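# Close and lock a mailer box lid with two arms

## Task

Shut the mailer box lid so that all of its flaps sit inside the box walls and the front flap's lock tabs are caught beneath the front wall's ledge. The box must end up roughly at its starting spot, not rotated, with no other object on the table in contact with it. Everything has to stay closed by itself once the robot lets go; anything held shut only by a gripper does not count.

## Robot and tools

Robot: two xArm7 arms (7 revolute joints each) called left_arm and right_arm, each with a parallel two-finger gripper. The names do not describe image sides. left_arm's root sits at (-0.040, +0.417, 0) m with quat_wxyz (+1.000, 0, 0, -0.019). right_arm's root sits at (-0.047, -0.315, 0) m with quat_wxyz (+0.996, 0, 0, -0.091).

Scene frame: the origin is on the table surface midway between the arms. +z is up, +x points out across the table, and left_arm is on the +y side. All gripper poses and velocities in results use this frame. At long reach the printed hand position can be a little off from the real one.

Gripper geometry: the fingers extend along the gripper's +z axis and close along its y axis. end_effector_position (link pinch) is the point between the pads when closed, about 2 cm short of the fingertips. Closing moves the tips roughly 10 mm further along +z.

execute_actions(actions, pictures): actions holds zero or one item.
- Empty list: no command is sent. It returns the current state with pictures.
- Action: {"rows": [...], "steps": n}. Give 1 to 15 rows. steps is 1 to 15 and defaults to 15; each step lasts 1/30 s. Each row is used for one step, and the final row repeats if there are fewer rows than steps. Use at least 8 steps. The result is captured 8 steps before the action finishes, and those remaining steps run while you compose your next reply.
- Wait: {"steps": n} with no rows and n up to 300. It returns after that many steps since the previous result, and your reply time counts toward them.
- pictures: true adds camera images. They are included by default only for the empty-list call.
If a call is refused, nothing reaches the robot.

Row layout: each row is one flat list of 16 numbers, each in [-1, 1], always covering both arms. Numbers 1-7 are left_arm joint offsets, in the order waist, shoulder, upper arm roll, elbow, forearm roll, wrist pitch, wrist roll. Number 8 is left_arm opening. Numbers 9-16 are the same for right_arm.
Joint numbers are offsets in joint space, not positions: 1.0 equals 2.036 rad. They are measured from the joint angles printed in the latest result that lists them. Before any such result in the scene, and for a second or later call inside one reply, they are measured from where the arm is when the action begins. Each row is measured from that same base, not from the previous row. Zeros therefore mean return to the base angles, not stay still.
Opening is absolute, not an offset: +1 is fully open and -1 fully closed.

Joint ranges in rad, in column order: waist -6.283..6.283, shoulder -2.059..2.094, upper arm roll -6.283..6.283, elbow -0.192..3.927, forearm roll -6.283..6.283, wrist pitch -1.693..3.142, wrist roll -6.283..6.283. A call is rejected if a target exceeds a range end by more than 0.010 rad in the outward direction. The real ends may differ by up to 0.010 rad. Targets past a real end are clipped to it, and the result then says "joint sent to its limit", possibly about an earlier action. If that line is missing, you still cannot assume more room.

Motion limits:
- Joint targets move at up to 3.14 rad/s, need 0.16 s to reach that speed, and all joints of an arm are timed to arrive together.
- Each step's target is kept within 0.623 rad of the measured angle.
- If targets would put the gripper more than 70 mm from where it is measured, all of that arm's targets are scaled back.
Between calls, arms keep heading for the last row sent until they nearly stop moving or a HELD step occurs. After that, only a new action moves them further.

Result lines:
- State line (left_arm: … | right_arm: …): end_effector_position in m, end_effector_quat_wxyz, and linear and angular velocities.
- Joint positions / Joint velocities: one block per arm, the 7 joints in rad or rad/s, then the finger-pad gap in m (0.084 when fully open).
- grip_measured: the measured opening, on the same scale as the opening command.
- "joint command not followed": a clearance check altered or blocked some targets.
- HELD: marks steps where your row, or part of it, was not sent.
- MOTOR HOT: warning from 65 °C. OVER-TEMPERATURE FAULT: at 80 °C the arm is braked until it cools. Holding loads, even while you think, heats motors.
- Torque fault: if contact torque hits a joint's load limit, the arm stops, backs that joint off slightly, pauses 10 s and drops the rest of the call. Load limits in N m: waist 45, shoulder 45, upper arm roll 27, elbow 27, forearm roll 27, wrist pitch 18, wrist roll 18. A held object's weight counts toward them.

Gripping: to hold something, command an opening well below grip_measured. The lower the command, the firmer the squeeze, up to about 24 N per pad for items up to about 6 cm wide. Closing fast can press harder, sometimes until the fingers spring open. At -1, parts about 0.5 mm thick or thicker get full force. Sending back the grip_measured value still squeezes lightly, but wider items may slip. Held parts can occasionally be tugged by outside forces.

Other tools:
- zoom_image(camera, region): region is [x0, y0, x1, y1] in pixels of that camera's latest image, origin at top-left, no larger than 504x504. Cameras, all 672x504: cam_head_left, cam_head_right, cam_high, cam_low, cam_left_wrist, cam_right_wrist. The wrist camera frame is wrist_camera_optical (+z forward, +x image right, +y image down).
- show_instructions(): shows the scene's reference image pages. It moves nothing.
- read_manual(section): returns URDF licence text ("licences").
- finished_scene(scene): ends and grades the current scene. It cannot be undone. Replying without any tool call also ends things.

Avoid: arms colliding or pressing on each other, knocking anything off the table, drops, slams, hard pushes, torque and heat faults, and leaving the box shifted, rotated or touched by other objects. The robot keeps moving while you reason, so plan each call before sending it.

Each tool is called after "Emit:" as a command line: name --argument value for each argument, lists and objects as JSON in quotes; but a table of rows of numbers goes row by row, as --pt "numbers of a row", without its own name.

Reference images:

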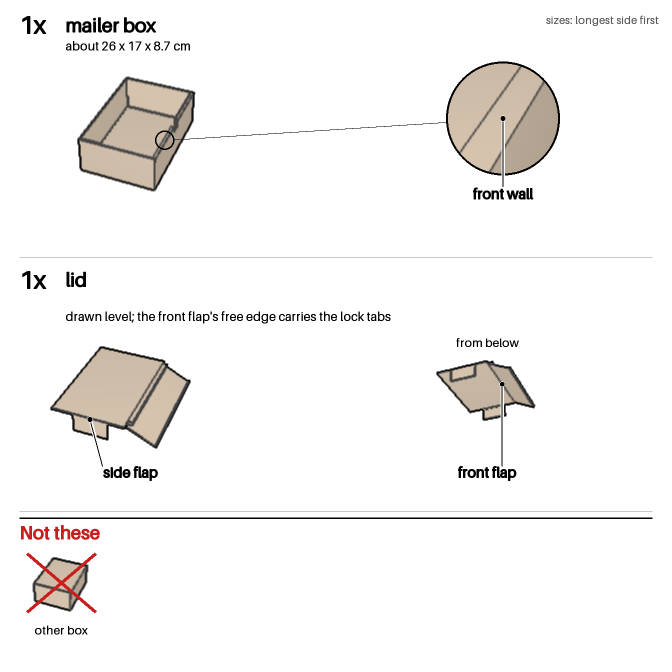

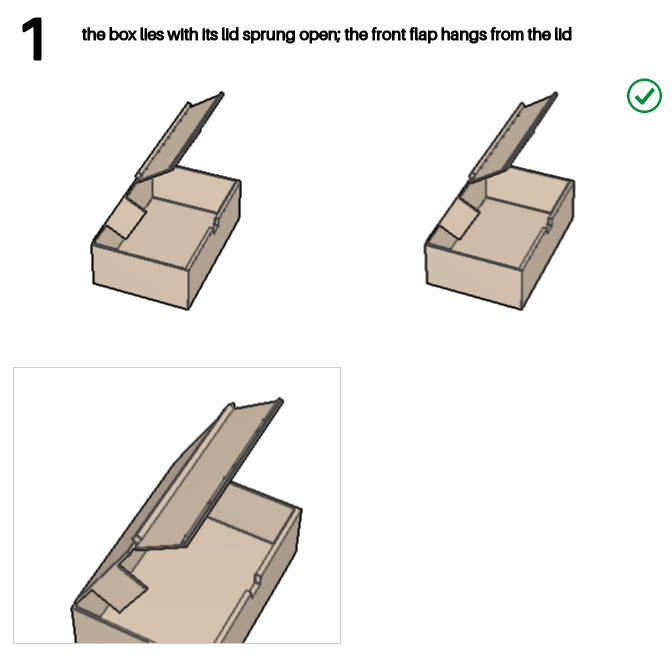

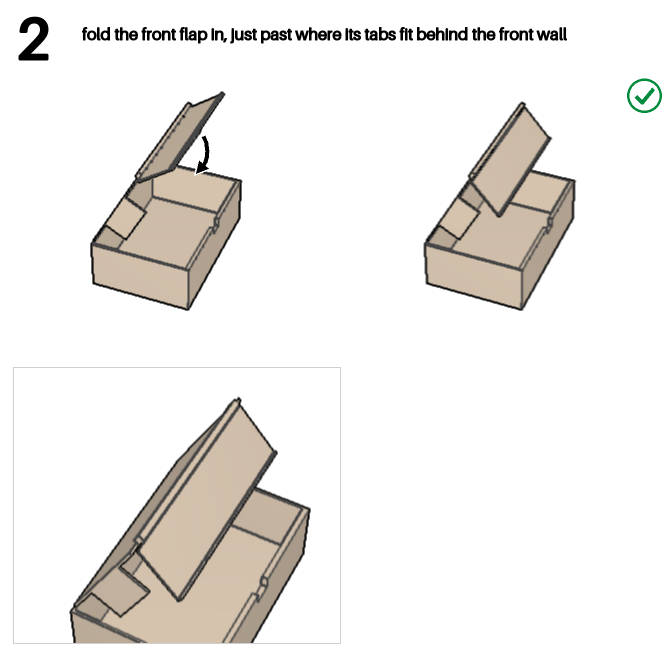

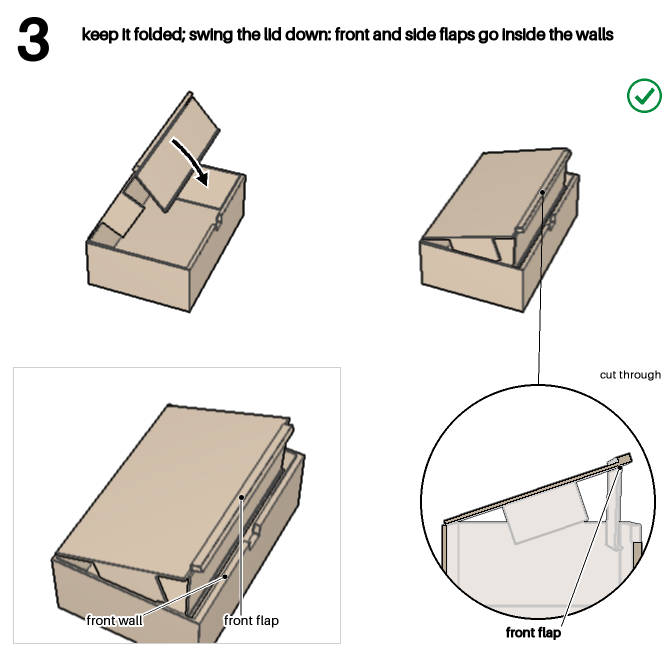

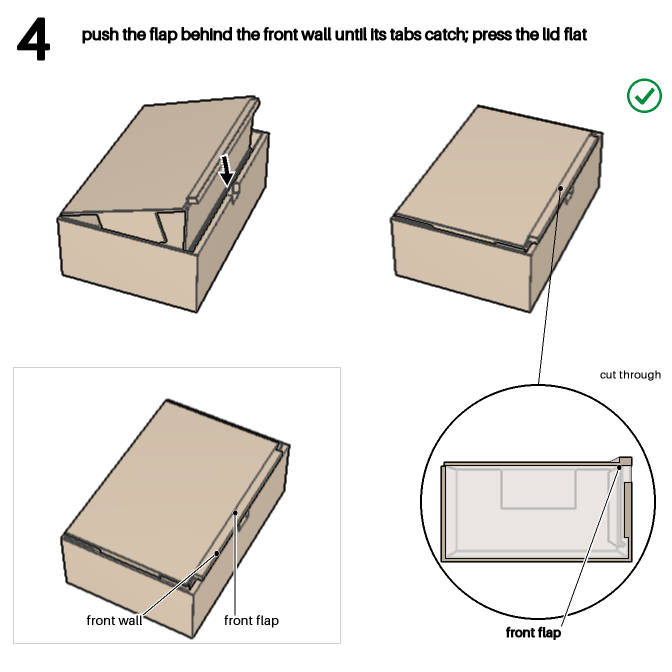

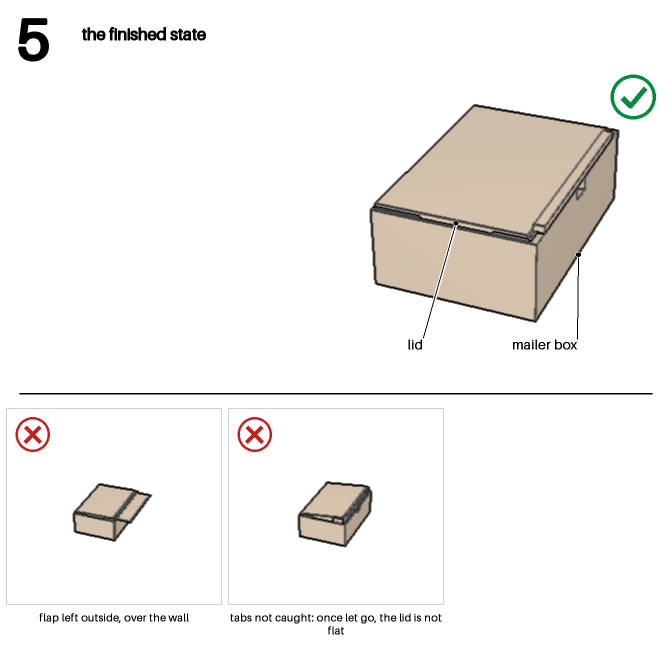

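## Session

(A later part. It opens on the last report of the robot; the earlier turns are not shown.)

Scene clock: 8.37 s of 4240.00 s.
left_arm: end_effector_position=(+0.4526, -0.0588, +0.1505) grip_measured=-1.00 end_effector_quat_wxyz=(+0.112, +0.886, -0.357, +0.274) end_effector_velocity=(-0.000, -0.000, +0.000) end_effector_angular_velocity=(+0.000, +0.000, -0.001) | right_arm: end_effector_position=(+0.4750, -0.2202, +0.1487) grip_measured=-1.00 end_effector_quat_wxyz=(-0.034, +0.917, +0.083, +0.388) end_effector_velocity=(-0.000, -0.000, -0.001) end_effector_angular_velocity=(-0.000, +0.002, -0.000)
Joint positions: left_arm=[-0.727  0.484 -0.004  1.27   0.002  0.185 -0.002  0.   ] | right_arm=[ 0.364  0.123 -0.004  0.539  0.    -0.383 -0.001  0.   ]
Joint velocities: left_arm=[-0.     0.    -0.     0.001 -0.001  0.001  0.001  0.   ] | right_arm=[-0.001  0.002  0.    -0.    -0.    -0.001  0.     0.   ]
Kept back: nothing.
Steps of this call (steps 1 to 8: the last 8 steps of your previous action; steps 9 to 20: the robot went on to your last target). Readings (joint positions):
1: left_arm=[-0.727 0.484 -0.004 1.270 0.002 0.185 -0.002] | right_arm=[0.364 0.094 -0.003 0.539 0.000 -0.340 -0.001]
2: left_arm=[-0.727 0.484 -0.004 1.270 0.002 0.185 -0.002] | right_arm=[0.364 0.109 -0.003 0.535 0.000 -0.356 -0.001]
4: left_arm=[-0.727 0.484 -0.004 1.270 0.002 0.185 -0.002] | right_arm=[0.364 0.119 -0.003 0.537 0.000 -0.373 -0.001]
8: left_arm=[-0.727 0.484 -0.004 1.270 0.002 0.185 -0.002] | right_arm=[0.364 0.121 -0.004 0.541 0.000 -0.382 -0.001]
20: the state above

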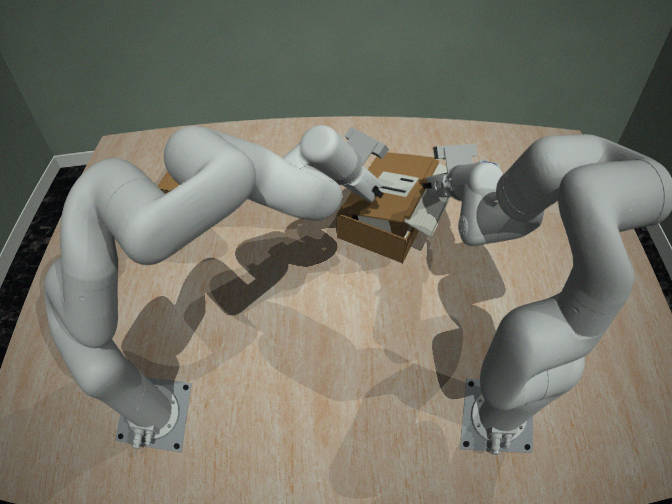

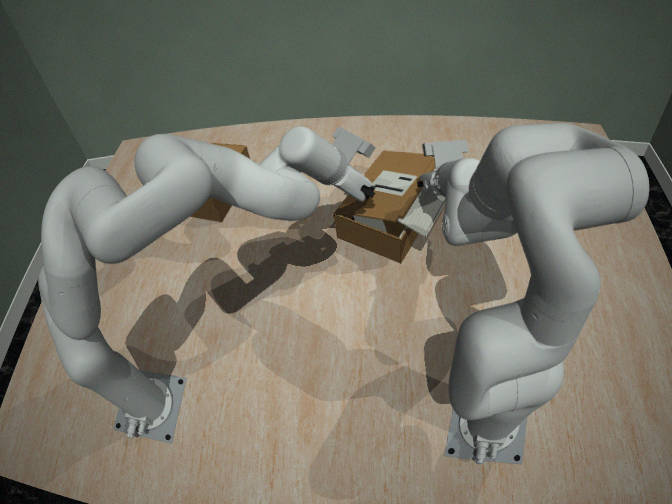

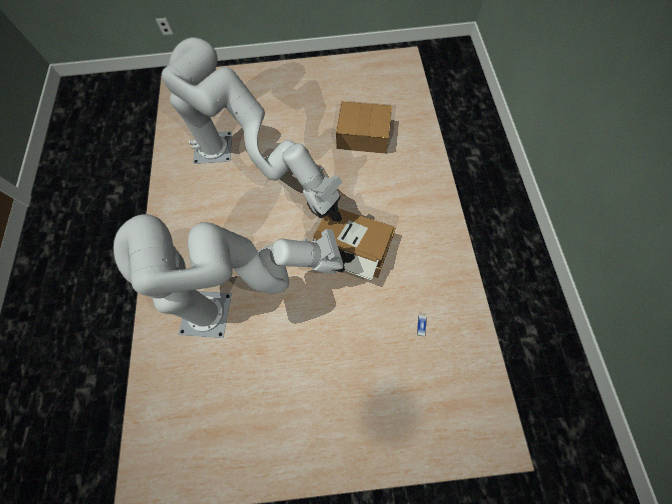

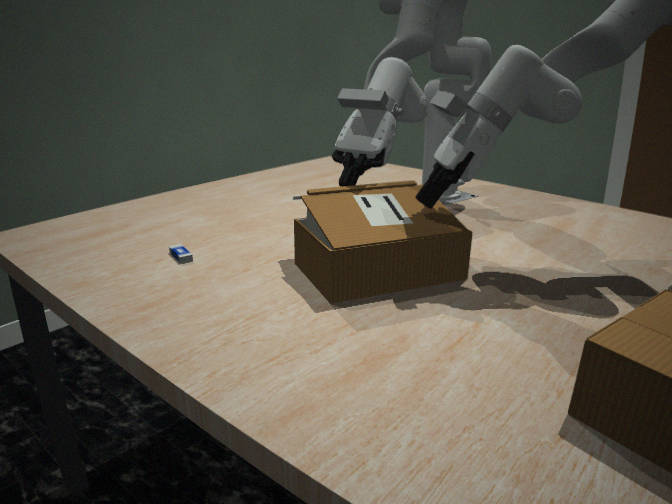

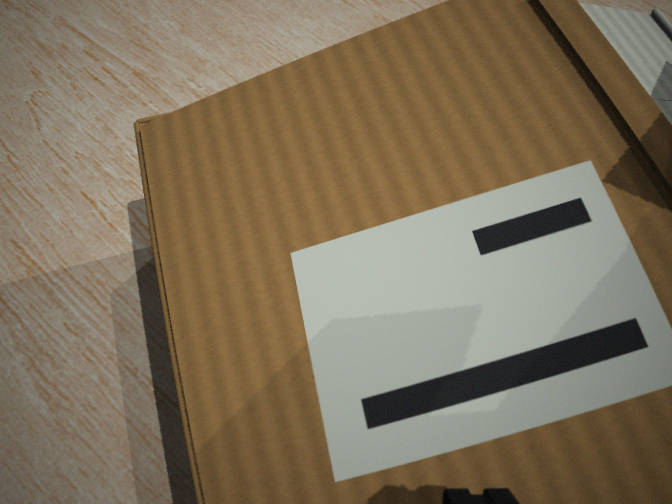

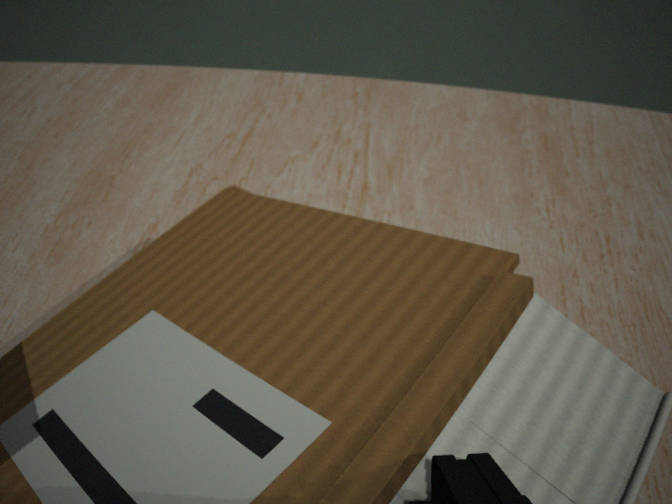

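Emit:
execute_actions --actions '[{"rows":[[0,0,0,0,0,0,0,-1,-0.019,0.017,0,-0.024,0,-0.041,0,-1],[0,0,0,0,0,0,0,-1,-0.019,0.017,0,-0.024,0,-0.041,0,-1],[0,0,0,0,0,0,0,-1,-0.019,0.017,0,-0.024,0,-0.041,0,-1],[0,0,0,0,0,0,0,-1,-0.019,0.017,0,-0.024,0,-0.041,0,-1],[0,0,0,0,0,0,0,-1,-0.019,0.017,0,-0.024,0,-0.041,0,-1],[0,0,0,0,0,0,0,-1,-0.019,0.05,0,-0.019,0,-0.067,0,-1],[0,0,0,0,0,0,0,-1,-0.019,0.05,0,-0.019,0,-0.067,0,-1],[0,0,0,0,0,0,0,-1,-0.019,0.08,0,-0.014,0,-0.093,0,-1],[0,0,0,0,0,0,0,-1,-0.019,0.08,0,-0.014,0,-0.093,0,-1],[0,0,0,0,0,0,0,-1,-0.019,0.11,0,-0.009,0,-0.119,0,-1],[0,0,0,0,0,0,0,-1,-0.019,0.11,0,-0.009,0,-0.119,0,-1],[0,0,0,0,0,0,0,-1,-0.019,0.139,0,-0.004,0,-0.144,0,-1]]}]'

Emit:
execute_actions --actions '[{"steps":25}]' --pictures true

Scene clock: 9.67 s of 4240.00 s.
left_arm: end_effector_position=(+0.4526, -0.0588, +0.1505) grip_measured=-1.00 end_effector_quat_wxyz=(+0.112, +0.886, -0.357, +0.274) end_effector_velocity=(-0.000, -0.000, -0.000) end_effector_angular_velocity=(-0.001, +0.001, +0.000) | right_arm: end_effector_position=(+0.4647, -0.2413, +0.1283) grip_measured=-1.00 end_effector_quat_wxyz=(-0.027, +0.919, +0.066, +0.387) end_effector_velocity=(+0.007, -0.038, -0.082) end_effector_angular_velocity=(+0.009, -0.077, -0.075)
Joint positions: left_arm=[-0.727  0.484 -0.004  1.27   0.002  0.185 -0.002  0.   ] | right_arm=[ 0.33   0.161 -0.005  0.495  0.    -0.461 -0.001  0.   ]
Joint velocities: left_arm=[-0.001  0.     0.001  0.    -0.001  0.    -0.     0.   ] | right_arm=[-0.071  0.348 -0.003 -0.005  0.    -0.431  0.     0.   ]
Steps of this call (steps 1 to 15: the robot went on to your last target; steps 16 to 32: nothing new was sent; steps 33 to 39: the first 7 steps of this action). Readings (joint positions):
33: left_arm=[-0.727 0.484 -0.004 1.270 0.002 0.185 -0.002] | right_arm=[0.364 0.124 -0.003 0.539 0.000 -0.384 -0.001]
34: left_arm=[-0.727 0.484 -0.004 1.270 0.002 0.185 -0.002] | right_arm=[0.361 0.126 -0.003 0.536 0.000 -0.392 -0.001]
36: left_arm=[-0.727 0.484 -0.004 1.270 0.002 0.185 -0.002] | right_arm=[0.346 0.139 -0.002 0.518 -0.000 -0.425 -0.001]
39: the state above

Scene clock: 10.50 s of 4240.00 s.
left_arm: end_effector_position=(+0.4527, -0.0592, +0.1514) grip_measured=-1.00 end_effector_quat_wxyz=(+0.112, +0.886, -0.357, +0.275) end_effector_velocity=(+0.000, +0.000, -0.000) end_effector_angular_velocity=(+0.001, +0.000, +0.001) | right_arm: end_effector_position=(+0.4663, -0.2424, +0.0671) grip_measured=-1.00 end_effector_quat_wxyz=(-0.027, +0.917, +0.065, +0.392) end_effector_velocity=(-0.001, +0.001, -0.002) end_effector_angular_velocity=(-0.001, +0.005, +0.004)
Joint positions: left_arm=[-0.727  0.483 -0.004  1.271  0.002  0.185 -0.002  0.   ] | right_arm=[ 0.325  0.404 -0.004  0.534  0.    -0.678 -0.001  0.   ]
Joint velocities: left_arm=[-0.     0.     0.001  0.001  0.001  0.001 -0.001  0.   ] | right_arm=[ 0.002  0.003  0.001 -0.001 -0.     0.001 -0.001  0.   ]
Kept back: nothing.
Steps of this call (steps 1 to 8: the last 8 steps of your previous action; steps 9 to 25: the robot went on to your last target). Readings (joint positions):
1: left_arm=[-0.727 0.484 -0.004 1.270 0.002 0.185 -0.002] | right_arm=[0.328 0.175 -0.005 0.497 0.000 -0.477 -0.001]
2: left_arm=[-0.727 0.484 -0.004 1.270 0.002 0.185 -0.002] | right_arm=[0.327 0.195 -0.005 0.500 0.000 -0.495 -0.001]
4: left_arm=[-0.727 0.484 -0.004 1.270 0.002 0.185 -0.002] | right_arm=[0.326 0.244 -0.004 0.506 0.000 -0.538 -0.001]
8: left_arm=[-0.727 0.484 -0.004 1.270 0.002 0.185 -0.002] | right_arm=[0.326 0.354 -0.004 0.523 0.000 -0.632 -0.001]
25: the state above

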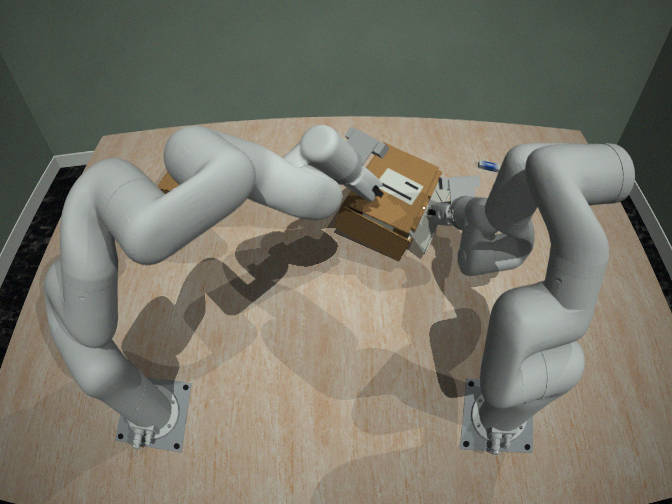

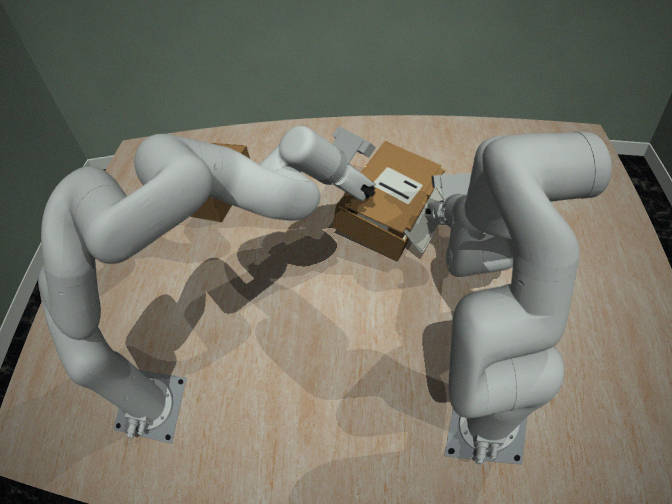

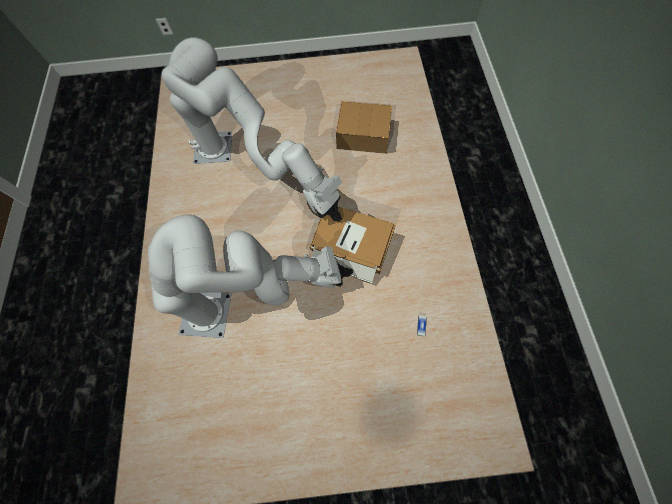

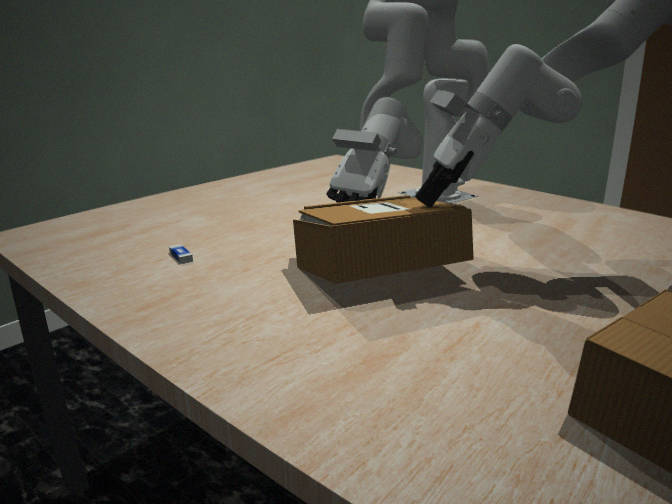

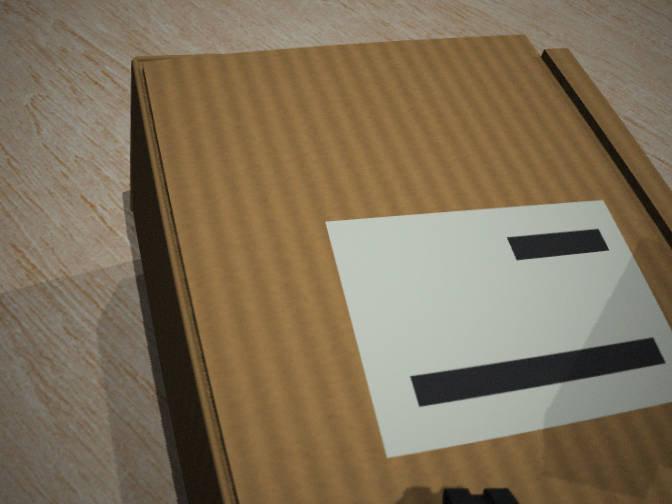

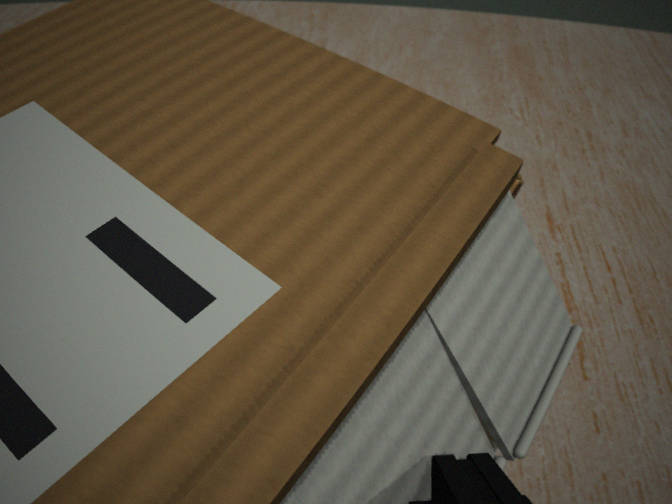

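Emit:
execute_actions --actions '[{"rows":[[0,0,0,0,0,0,0,-1,0,-0.02,0,0,0,0.02,0,-1],[0,0,0,0,0,0,0,-1,0,-0.03,0,0,0,0.03,0,-1],[0,0,0,0,0,0,0,-1,0,-0.04,0,0,0,0.04,0,-1],[0,0,0,0,0,0,0,-1,0,-0.05,0,0,0,0.05,0,-1],[0,0,0,0,0,0,0,-1,0,-0.06,0,0,0,0.06,0,-1],[0,0,0,0,0,0,0,-1,0,-0.07,0,0,0,0.07,0,-1],[0,0,0,0,0,0,0,-1,0,-0.08,0,0,0,0.08,0,-1],[0,0,0,0,0,0,0,-1,0,-0.09,0,0,0,0.09,0,-1],[0,0,0,0,0,0,0,-1,0,-0.1,0,0,0,0.1,0,-1],[0,0,0,0,0,0,0,-1,0,-0.12,0,0,0,0.12,0,-1],[0,0,0,0,0,0,0,-1,0.01,-0.14,0,0,0,0.15,0,-1],[0,0,0,0,0,0,0,-1,0.01,-0.16,0,0,0,0.17,0,-1],[0,0,0,0,0,0,0,-1,0.019,-0.182,0,0.01,0,0.196,0,-1]]}]'

Emit:
execute_actions --actions '[{"steps":25}]'

Emit:
execute_actions --actions '[{"rows":[[0,0,0,-0.08,0,-0.86,0.54,-0.3,0,0,0,0,0,0,0,-1]]}]'

Emit:
execute_actions --actions '[{"steps":40}]'

Emit:
execute_actions --actions '[{"rows":[[-0.053,0.203,0,-0.086,0,0,0,-0.3,0,0,0,0,0,0,0,-1]]}]'

Emit:
execute_actions --actions '[{"steps":40}]' --pictures true

Scene clock: 14.43 s of 4240.00 s.
left_arm: end_effector_position=(+0.4514, -0.0573, +0.1466) grip_measured=-1.00 end_effector_quat_wxyz=(+0.110, +0.887, -0.358, +0.271) end_effector_velocity=(-0.010, -0.007, -0.009) end_effector_angular_velocity=(+0.005, +0.012, -0.018) | right_arm: end_effector_position=(+0.4659, -0.2411, +0.0834) grip_measured=-1.00 end_effector_quat_wxyz=(-0.027, +0.921, +0.067, +0.382) end_effector_velocity=(+0.035, +0.029, +0.171) end_effector_angular_velocity=(+0.010, -0.009, +0.046)
Joint positions: left_arm=[-0.727  0.486 -0.004  1.267  0.002  0.187 -0.003  0.   ] | right_arm=[ 0.326  0.325 -0.002  0.524 -0.    -0.587 -0.002  0.   ]
Joint velocities: left_arm=[-0.007  0.011 -0.012 -0.005  0.001 -0.003  0.001  0.   ] | right_arm=[ 0.015 -0.584  0.027  0.008 -0.007  0.582  0.     0.   ]
Steps of this call (steps 1 to 15: the robot went on to your last target; steps 16 to 90: nothing new was sent; then 0.70 s passed at rest; steps 91 to 97: the first 7 steps of this action). Readings (joint positions):
91: left_arm=[-0.727 0.484 -0.004 1.270 0.002 0.185 -0.002] | right_arm=[0.325 0.406 -0.004 0.532 0.000 -0.679 -0.001]
92: left_arm=[-0.727 0.484 -0.004 1.270 0.002 0.185 -0.002] | right_arm=[0.325 0.401 -0.004 0.532 0.000 -0.673 -0.001]
94: left_arm=[-0.727 0.484 -0.003 1.270 0.002 0.186 -0.002] | right_arm=[0.325 0.378 -0.004 0.528 0.000 -0.645 -0.002]
97: the state above

Scene clock: 15.27 s of 4240.00 s.
left_arm: end_effector_position=(+0.4527, -0.0592, +0.1514) grip_measured=-1.00 end_effector_quat_wxyz=(+0.112, +0.886, -0.357, +0.275) end_effector_velocity=(+0.000, +0.000, +0.000) end_effector_angular_velocity=(-0.000, -0.001, -0.000) | right_arm: end_effector_position=(+0.4771, -0.2200, +0.1780) grip_measured=-1.00 end_effector_quat_wxyz=(-0.034, +0.918, +0.083, +0.387) end_effector_velocity=(+0.001, +0.000, +0.003) end_effector_angular_velocity=(+0.002, -0.006, -0.000)
Joint positions: left_arm=[-0.727  0.483 -0.004  1.271  0.002  0.185 -0.002  0.   ] | right_arm=[ 0.364  0.035 -0.004  0.554  0.    -0.279 -0.001  0.   ]
Joint velocities: left_arm=[ 0.    -0.     0.     0.     0.    -0.     0.001  0.   ] | right_arm=[-0.    -0.004  0.     0.002  0.    -0.     0.001  0.   ]
Kept back: nothing.
Steps of this call (steps 1 to 8: the last 8 steps of your previous action; steps 9 to 25: the robot went on to your last target). Readings (joint positions):
1: left_arm=[-0.727 0.486 -0.004 1.267 0.002 0.187 -0.002] | right_arm=[0.326 0.305 -0.002 0.524 -0.001 -0.568 -0.002]
2: left_arm=[-0.727 0.486 -0.005 1.268 0.002 0.187 -0.002] | right_arm=[0.326 0.285 -0.002 0.525 -0.000 -0.549 -0.002]
4: left_arm=[-0.728 0.485 -0.005 1.269 0.002 0.186 -0.002] | right_arm=[0.326 0.242 -0.003 0.528 -0.000 -0.508 -0.001]
8: left_arm=[-0.727 0.484 -0.004 1.271 0.002 0.185 -0.002] | right_arm=[0.341 0.127 -0.004 0.534 0.000 -0.382 -0.001]
25: the state above

Scene clock: 15.50 s of 4240.00 s.
left_arm: end_effector_position=(+0.4644, -0.0708, +0.1791) grip_measured=-0.33 end_effector_quat_wxyz=(+0.095, +0.790, -0.465, +0.389) end_effector_velocity=(+0.073, -0.075, +0.302) end_effector_angular_velocity=(-0.002, -2.912, -1.876) | right_arm: end_effector_position=(+0.4771, -0.2200, +0.1779) grip_measured=-1.00 end_effector_quat_wxyz=(-0.034, +0.918, +0.083, +0.387) end_effector_velocity=(+0.000, +0.001, +0.001) end_effector_angular_velocity=(+0.001, -0.003, +0.001)
Joint positions: left_arm=[-0.727  0.483 -0.005  1.197  0.002 -0.111  0.294  0.03 ] | right_arm=[ 0.364  0.035 -0.004  0.554  0.    -0.279 -0.001  0.   ]
Joint velocities: left_arm=[-0.     0.016 -0.003 -0.652  0.001 -2.759  2.76   0.013] | right_arm=[ 0.001 -0.001  0.     0.    -0.001 -0.002  0.     0.   ]
Steps of this call (steps 1 to 7: the first 7 steps of this action). Readings (joint positions):
1: left_arm=[-0.727 0.483 -0.004 1.271 0.002 0.184 -0.001] | right_arm=[0.364 0.034 -0.004 0.554 0.000 -0.279 -0.001]
2: left_arm=[-0.727 0.483 -0.004 1.269 0.002 0.175 0.007] | right_arm=[0.364 0.034 -0.004 0.554 0.000 -0.279 -0.001]
4: left_arm=[-0.727 0.483 -0.004 1.253 0.002 0.114 0.069] | right_arm=[0.364 0.035 -0.004 0.554 0.000 -0.279 -0.001]
7: the state above

Scene clock: 16.83 s of 4240.00 s.
left_arm: end_effector_position=(+0.3962, -0.0042, +0.4776) grip_measured=-0.32 end_effector_quat_wxyz=(-0.144, +0.273, -0.368, +0.877) end_effector_velocity=(-0.000, +0.000, +0.001) end_effector_angular_velocity=(+0.000, -0.003, -0.001) | right_arm: end_effector_position=(+0.4771, -0.2200, +0.1780) grip_measured=-1.00 end_effector_quat_wxyz=(-0.034, +0.918, +0.083, +0.387) end_effector_velocity=(+0.000, +0.000, +0.000) end_effector_angular_velocity=(-0.001, +0.000, +0.001)
Joint positions: left_arm=[-0.727  0.483 -0.004  1.108  0.002 -1.566  1.097  0.03 ] | right_arm=[ 0.364  0.035 -0.004  0.554  0.    -0.279 -0.001  0.   ]
Joint velocities: left_arm=[-0.    -0.     0.001  0.001  0.002 -0.001  0.001  0.   ] | right_arm=[ 0.     0.    -0.     0.001  0.     0.001 -0.001  0.   ]
Kept back: nothing.
Steps of this call (steps 1 to 8: the last 8 steps of your previous action; steps 9 to 40: the robot went on to your last target). Readings (joint positions):
1: left_arm=[-0.727 0.484 -0.005 1.176 0.002 -0.205 0.388] | right_arm=[0.364 0.035 -0.004 0.554 0.000 -0.279 -0.001]
2: left_arm=[-0.728 0.484 -0.005 1.158 0.002 -0.295 0.478] | right_arm=[0.364 0.035 -0.004 0.554 0.000 -0.279 -0.001]
4: left_arm=[-0.727 0.485 -0.005 1.136 0.002 -0.452 0.634] | right_arm=[0.364 0.035 -0.004 0.554 0.000 -0.279 -0.001]
8: left_arm=[-0.727 0.483 -0.004 1.126 0.002 -0.699 0.828] | right_arm=[0.364 0.035 -0.004 0.554 0.000 -0.279 -0.001]
40: the state above

Scene clock: 17.07 s of 4240.00 s.
left_arm: end_effector_position=(+0.3953, -0.0263, +0.3970) grip_measured=-0.32 end_effector_quat_wxyz=(-0.127, +0.305, -0.422, +0.844) end_effector_velocity=(-0.029, -0.101, -0.443) end_effector_angular_velocity=(+0.561, +0.555, -0.148) | right_arm: end_effector_position=(+0.4771, -0.2200, +0.1780) grip_measured=-1.00 end_effector_quat_wxyz=(-0.034, +0.918, +0.083, +0.387) end_effector_velocity=(-0.000, +0.000, -0.000) end_effector_angular_velocity=(-0.002, +0.001, +0.002)
Joint positions: left_arm=[-0.754  0.585 -0.005  1.065  0.002 -1.566  1.097  0.03 ] | right_arm=[ 0.364  0.035 -0.004  0.554  0.    -0.279 -0.001  0.   ]
Joint velocities: left_arm=[-0.146  0.557 -0.002 -0.234 -0.001 -0.001  0.    -0.   ] | right_arm=[ 0.    -0.001  0.    -0.    -0.001  0.001 -0.002  0.   ]
Steps of this call (steps 1 to 7: the first 7 steps of this action). Readings (joint positions):
1: left_arm=[-0.727 0.483 -0.004 1.108 0.002 -1.566 1.097] | right_arm=[0.364 0.035 -0.004 0.554 0.000 -0.279 -0.001]
2: left_arm=[-0.729 0.488 -0.004 1.107 0.002 -1.566 1.097] | right_arm=[0.364 0.035 -0.004 0.554 0.000 -0.279 -0.001]
4: left_arm=[-0.738 0.521 -0.003 1.094 0.002 -1.566 1.097] | right_arm=[0.364 0.035 -0.004 0.554 0.000 -0.279 -0.001]
7: the state above

Scene clock: 18.40 s of 4240.00 s.
left_arm: end_effector_position=(+0.3445, -0.0443, +0.1535) grip_measured=-0.32 end_effector_quat_wxyz=(-0.078, +0.385, -0.580, +0.714) end_effector_velocity=(-0.000, -0.000, -0.000) end_effector_angular_velocity=(+0.000, -0.000, -0.001) | right_arm: end_effector_position=(+0.4771, -0.2200, +0.1780) grip_measured=-1.00 end_effector_quat_wxyz=(-0.034, +0.918, +0.083, +0.387) end_effector_velocity=(+0.000, -0.002, -0.001) end_effector_angular_velocity=(+0.000, +0.002, -0.003)
Joint positions: left_arm=[-0.835  0.896 -0.004  0.933  0.002 -1.566  1.097  0.03 ] | right_arm=[ 0.364  0.035 -0.004  0.554  0.    -0.279 -0.001  0.   ]
Joint velocities: left_arm=[ 0.     0.001 -0.     0.     0.001 -0.     0.     0.   ] | right_arm=[-0.003  0.002 -0.    -0.     0.    -0.     0.     0.   ]
Kept back: nothing.
Steps of this call (steps 1 to 8: the last 8 steps of your previous action; steps 9 to 40: the robot went on to your last target). Readings (joint positions):
1: left_arm=[-0.759 0.603 -0.005 1.057 0.002 -1.566 1.097] | right_arm=[0.364 0.035 -0.004 0.554 0.000 -0.279 -0.001]
2: left_arm=[-0.763 0.621 -0.004 1.050 0.002 -1.566 1.097] | right_arm=[0.364 0.035 -0.004 0.554 0.000 -0.279 -0.001]
4: left_arm=[-0.773 0.659 -0.004 1.034 0.002 -1.566 1.097] | right_arm=[0.364 0.035 -0.004 0.554 0.000 -0.279 -0.001]
8: left_arm=[-0.793 0.735 -0.004 1.001 0.002 -1.566 1.097] | right_arm=[0.364 0.035 -0.004 0.554 0.000 -0.279 -0.001]
40: the state above

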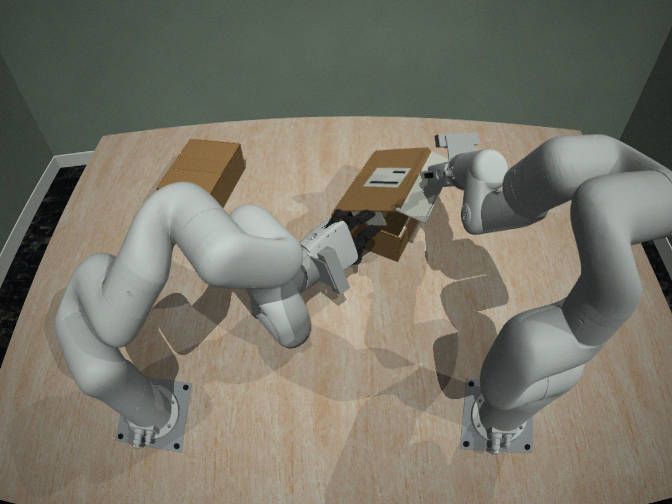

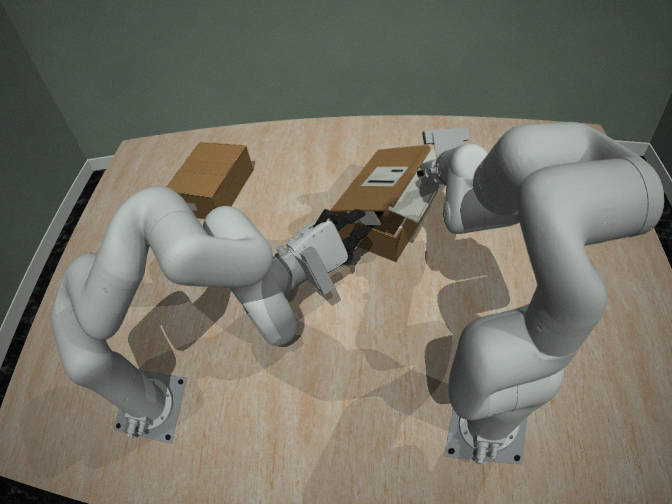

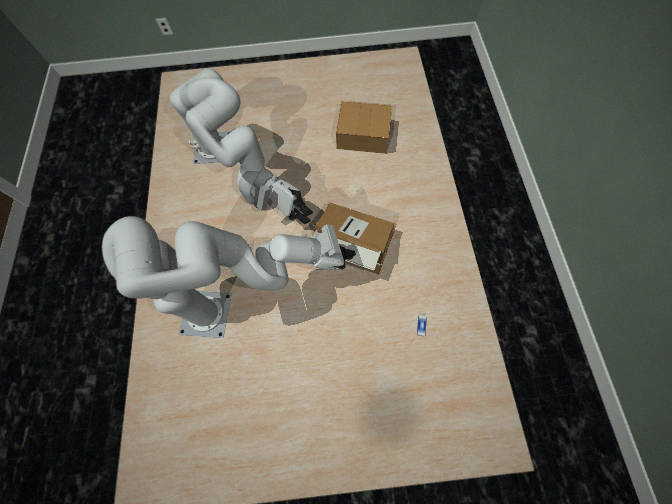

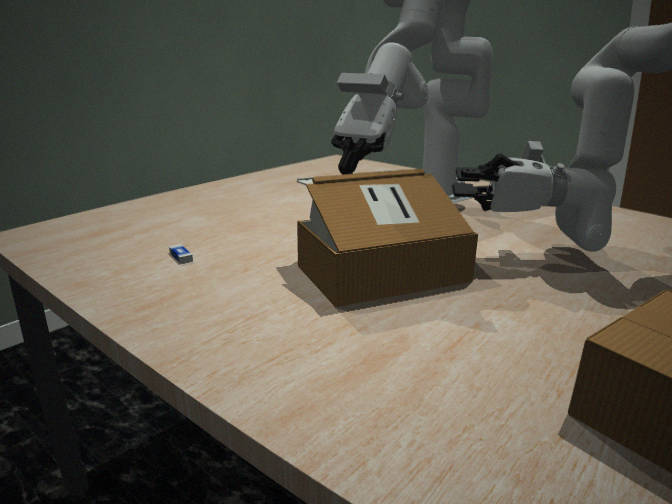

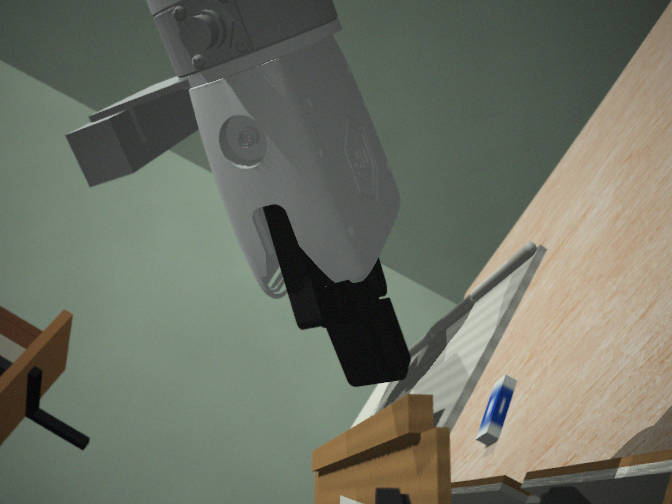

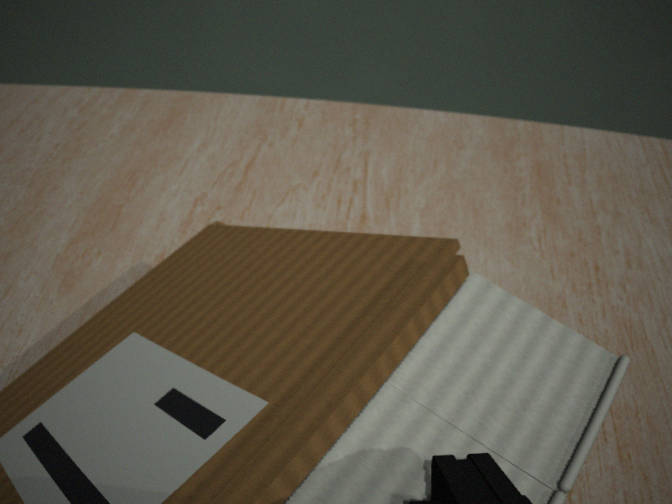

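Emit:
execute_actions --actions '[{"rows":[[0.01,0,0,0,0,0,0,-0.3,0,0,0,0,0,0,0,-1],[0.01,0,0,0,0,0,0,-0.3,0,0,0,0,0,0,0,-1],[0.01,0,0,0,0,0,0,-0.3,0,0,0,0,0,0,0,-1],[0.01,0,0,0,0,0,0,-0.3,0,0,0,0,0,0,0,-1],[0.01,0.01,0,0.034,0,0.023,0,-0.3,0,0,0,0,0,0,0,-1],[0.01,0.01,0,0.034,0,0.023,0,-0.3,0,0,0,0,0,0,0,-1],[0.01,0.021,0,0.068,0,0.046,0,-0.3,0,0,0,0,0,0,0,-1],[0.01,0.021,0,0.068,0,0.046,0,-0.3,0,0,0,0,0,0,0,-1],[0.01,0.032,0,0.102,0,0.07,0,-0.3,0,0,0,0,0,0,0,-1]]}]'

Emit:
execute_actions --actions '[{"steps":20}]' --pictures true

Scene clock: 19.27 s of 4240.00 s.
left_arm: end_effector_position=(+0.3571, -0.0408, +0.1528) grip_measured=-0.32 end_effector_quat_wxyz=(-0.085, +0.390, -0.577, +0.713) end_effector_velocity=(+0.105, -0.096, -0.006) end_effector_angular_velocity=(-0.008, -0.004, +0.027) | right_arm: end_effector_position=(+0.4771, -0.2200, +0.1780) grip_measured=-1.00 end_effector_quat_wxyz=(-0.034, +0.918, +0.083, +0.387) end_effector_velocity=(+0.000, -0.001, -0.001) end_effector_angular_velocity=(-0.000, +0.002, -0.003)
Joint positions: left_arm=[-0.817  0.903 -0.003  0.953  0.002 -1.551  1.097  0.03 ] | right_arm=[ 0.364  0.035 -0.004  0.554  0.    -0.279 -0.001  0.   ]
Joint velocities: left_arm=[ 0.031  0.158 -0.005  0.514  0.001  0.347  0.001 -0.   ] | right_arm=[-0.002  0.001 -0.     0.     0.     0.    -0.     0.   ]
Steps of this call (steps 1 to 15: the robot went on to your last target; steps 16 to 19: nothing new was sent; steps 20 to 26: the first 7 steps of this action). Readings (joint positions):
20: left_arm=[-0.835 0.896 -0.004 0.933 0.002 -1.566 1.097] | right_arm=[0.364 0.035 -0.004 0.554 0.000 -0.279 -0.001]
21: left_arm=[-0.832 0.896 -0.005 0.933 0.002 -1.566 1.097] | right_arm=[0.364 0.035 -0.004 0.554 0.000 -0.279 -0.001]
23: left_arm=[-0.824 0.896 -0.005 0.933 0.002 -1.566 1.097] | right_arm=[0.364 0.035 -0.004 0.554 0.000 -0.279 -0.001]
26: the state above

Scene clock: 19.93 s of 4240.00 s.
left_arm: end_effector_position=(+0.3905, -0.0785, +0.1523) grip_measured=-0.32 end_effector_quat_wxyz=(-0.085, +0.391, -0.576, +0.713) end_effector_velocity=(-0.000, -0.001, +0.000) end_effector_angular_velocity=(-0.001, -0.001, -0.001) | right_arm: end_effector_position=(+0.4771, -0.2200, +0.1780) grip_measured=-1.00 end_effector_quat_wxyz=(-0.034, +0.918, +0.083, +0.387) end_effector_velocity=(-0.000, -0.000, -0.001) end_effector_angular_velocity=(-0.000, +0.001, -0.000)
Joint positions: left_arm=[-0.815  0.961 -0.004  1.14   0.002 -1.423  1.097  0.03 ] | right_arm=[ 0.364  0.034 -0.004  0.554  0.    -0.279 -0.001  0.   ]
Joint velocities: left_arm=[-0.001  0.001 -0.001  0.003 -0.001  0.001  0.001 -0.   ] | right_arm=[-0.     0.001  0.    -0.    -0.    -0.     0.     0.   ]
Kept back: nothing.
Steps of this call (steps 1 to 8: the last 8 steps of your previous action; steps 9 to 20: the robot went on to your last target). Readings (joint positions):
1: left_arm=[-0.816 0.909 -0.003 0.973 0.002 -1.538 1.097] | right_arm=[0.364 0.035 -0.004 0.554 0.000 -0.279 -0.001]
2: left_arm=[-0.816 0.916 -0.004 0.998 0.002 -1.521 1.097] | right_arm=[0.364 0.035 -0.004 0.554 0.000 -0.279 -0.001]
4: left_arm=[-0.815 0.934 -0.004 1.056 0.002 -1.482 1.097] | right_arm=[0.364 0.035 -0.004 0.554 0.000 -0.279 -0.001]
8: left_arm=[-0.815 0.957 -0.004 1.128 0.002 -1.434 1.097] | right_arm=[0.364 0.034 -0.004 0.554 0.000 -0.279 -0.001]
20: the state above

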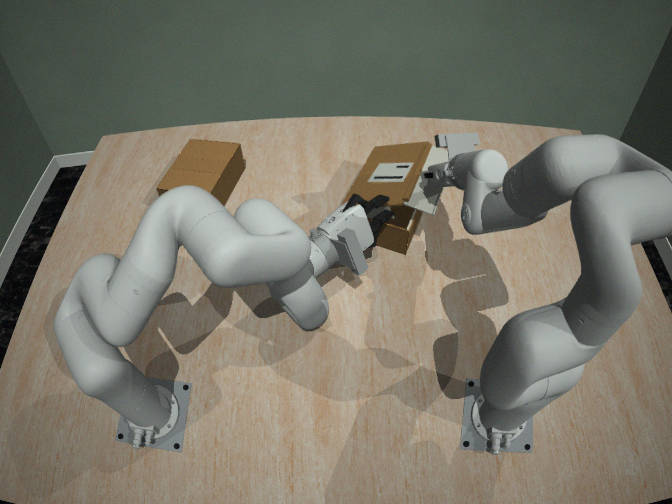

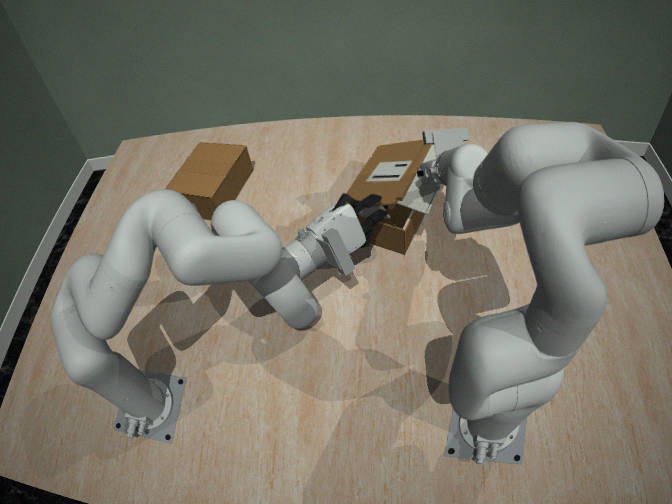

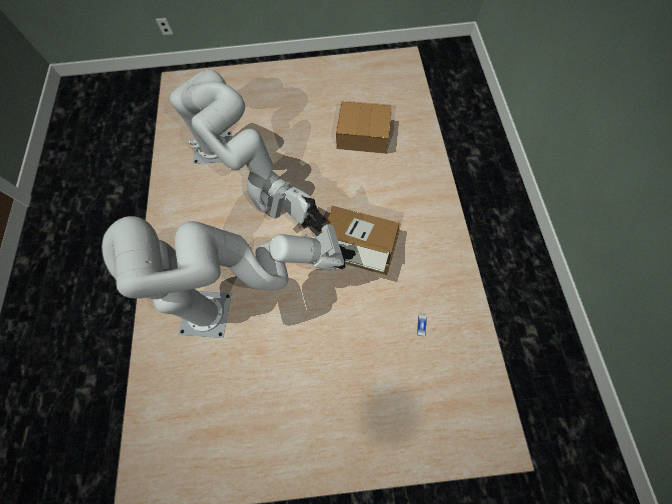

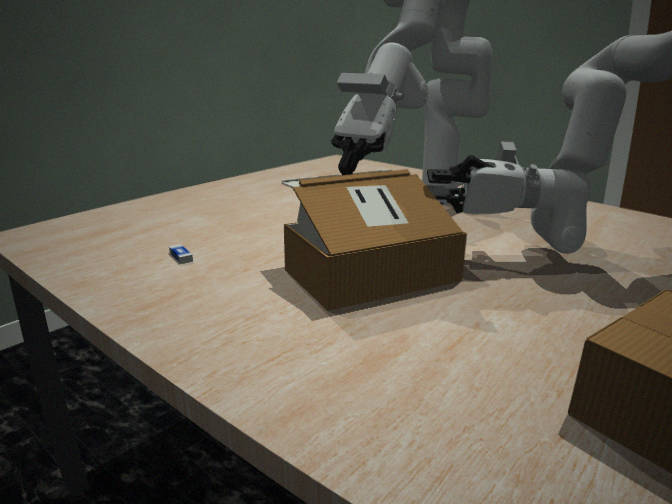

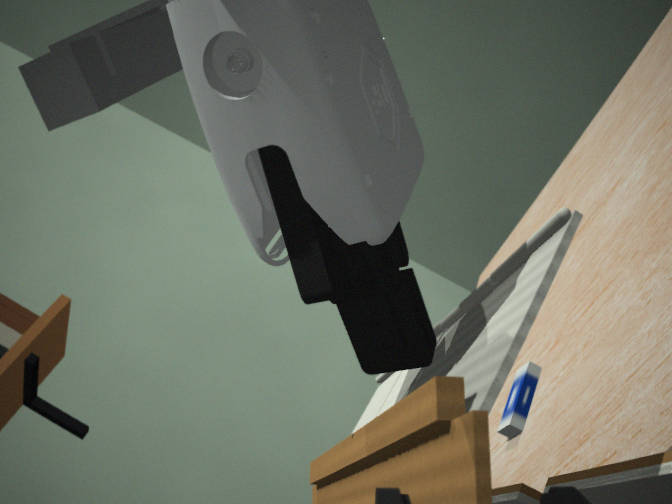

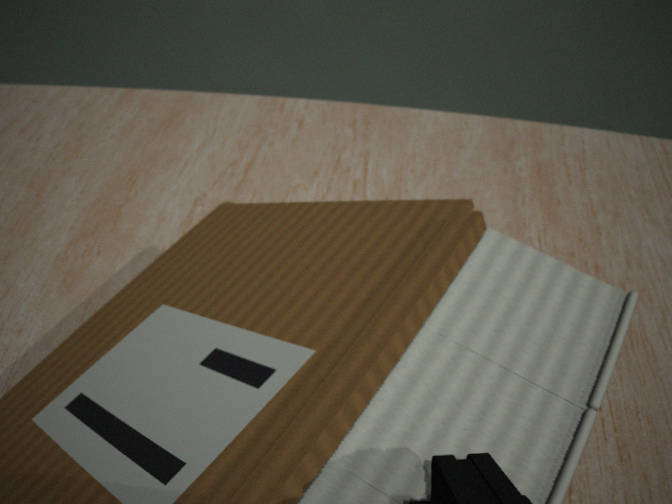

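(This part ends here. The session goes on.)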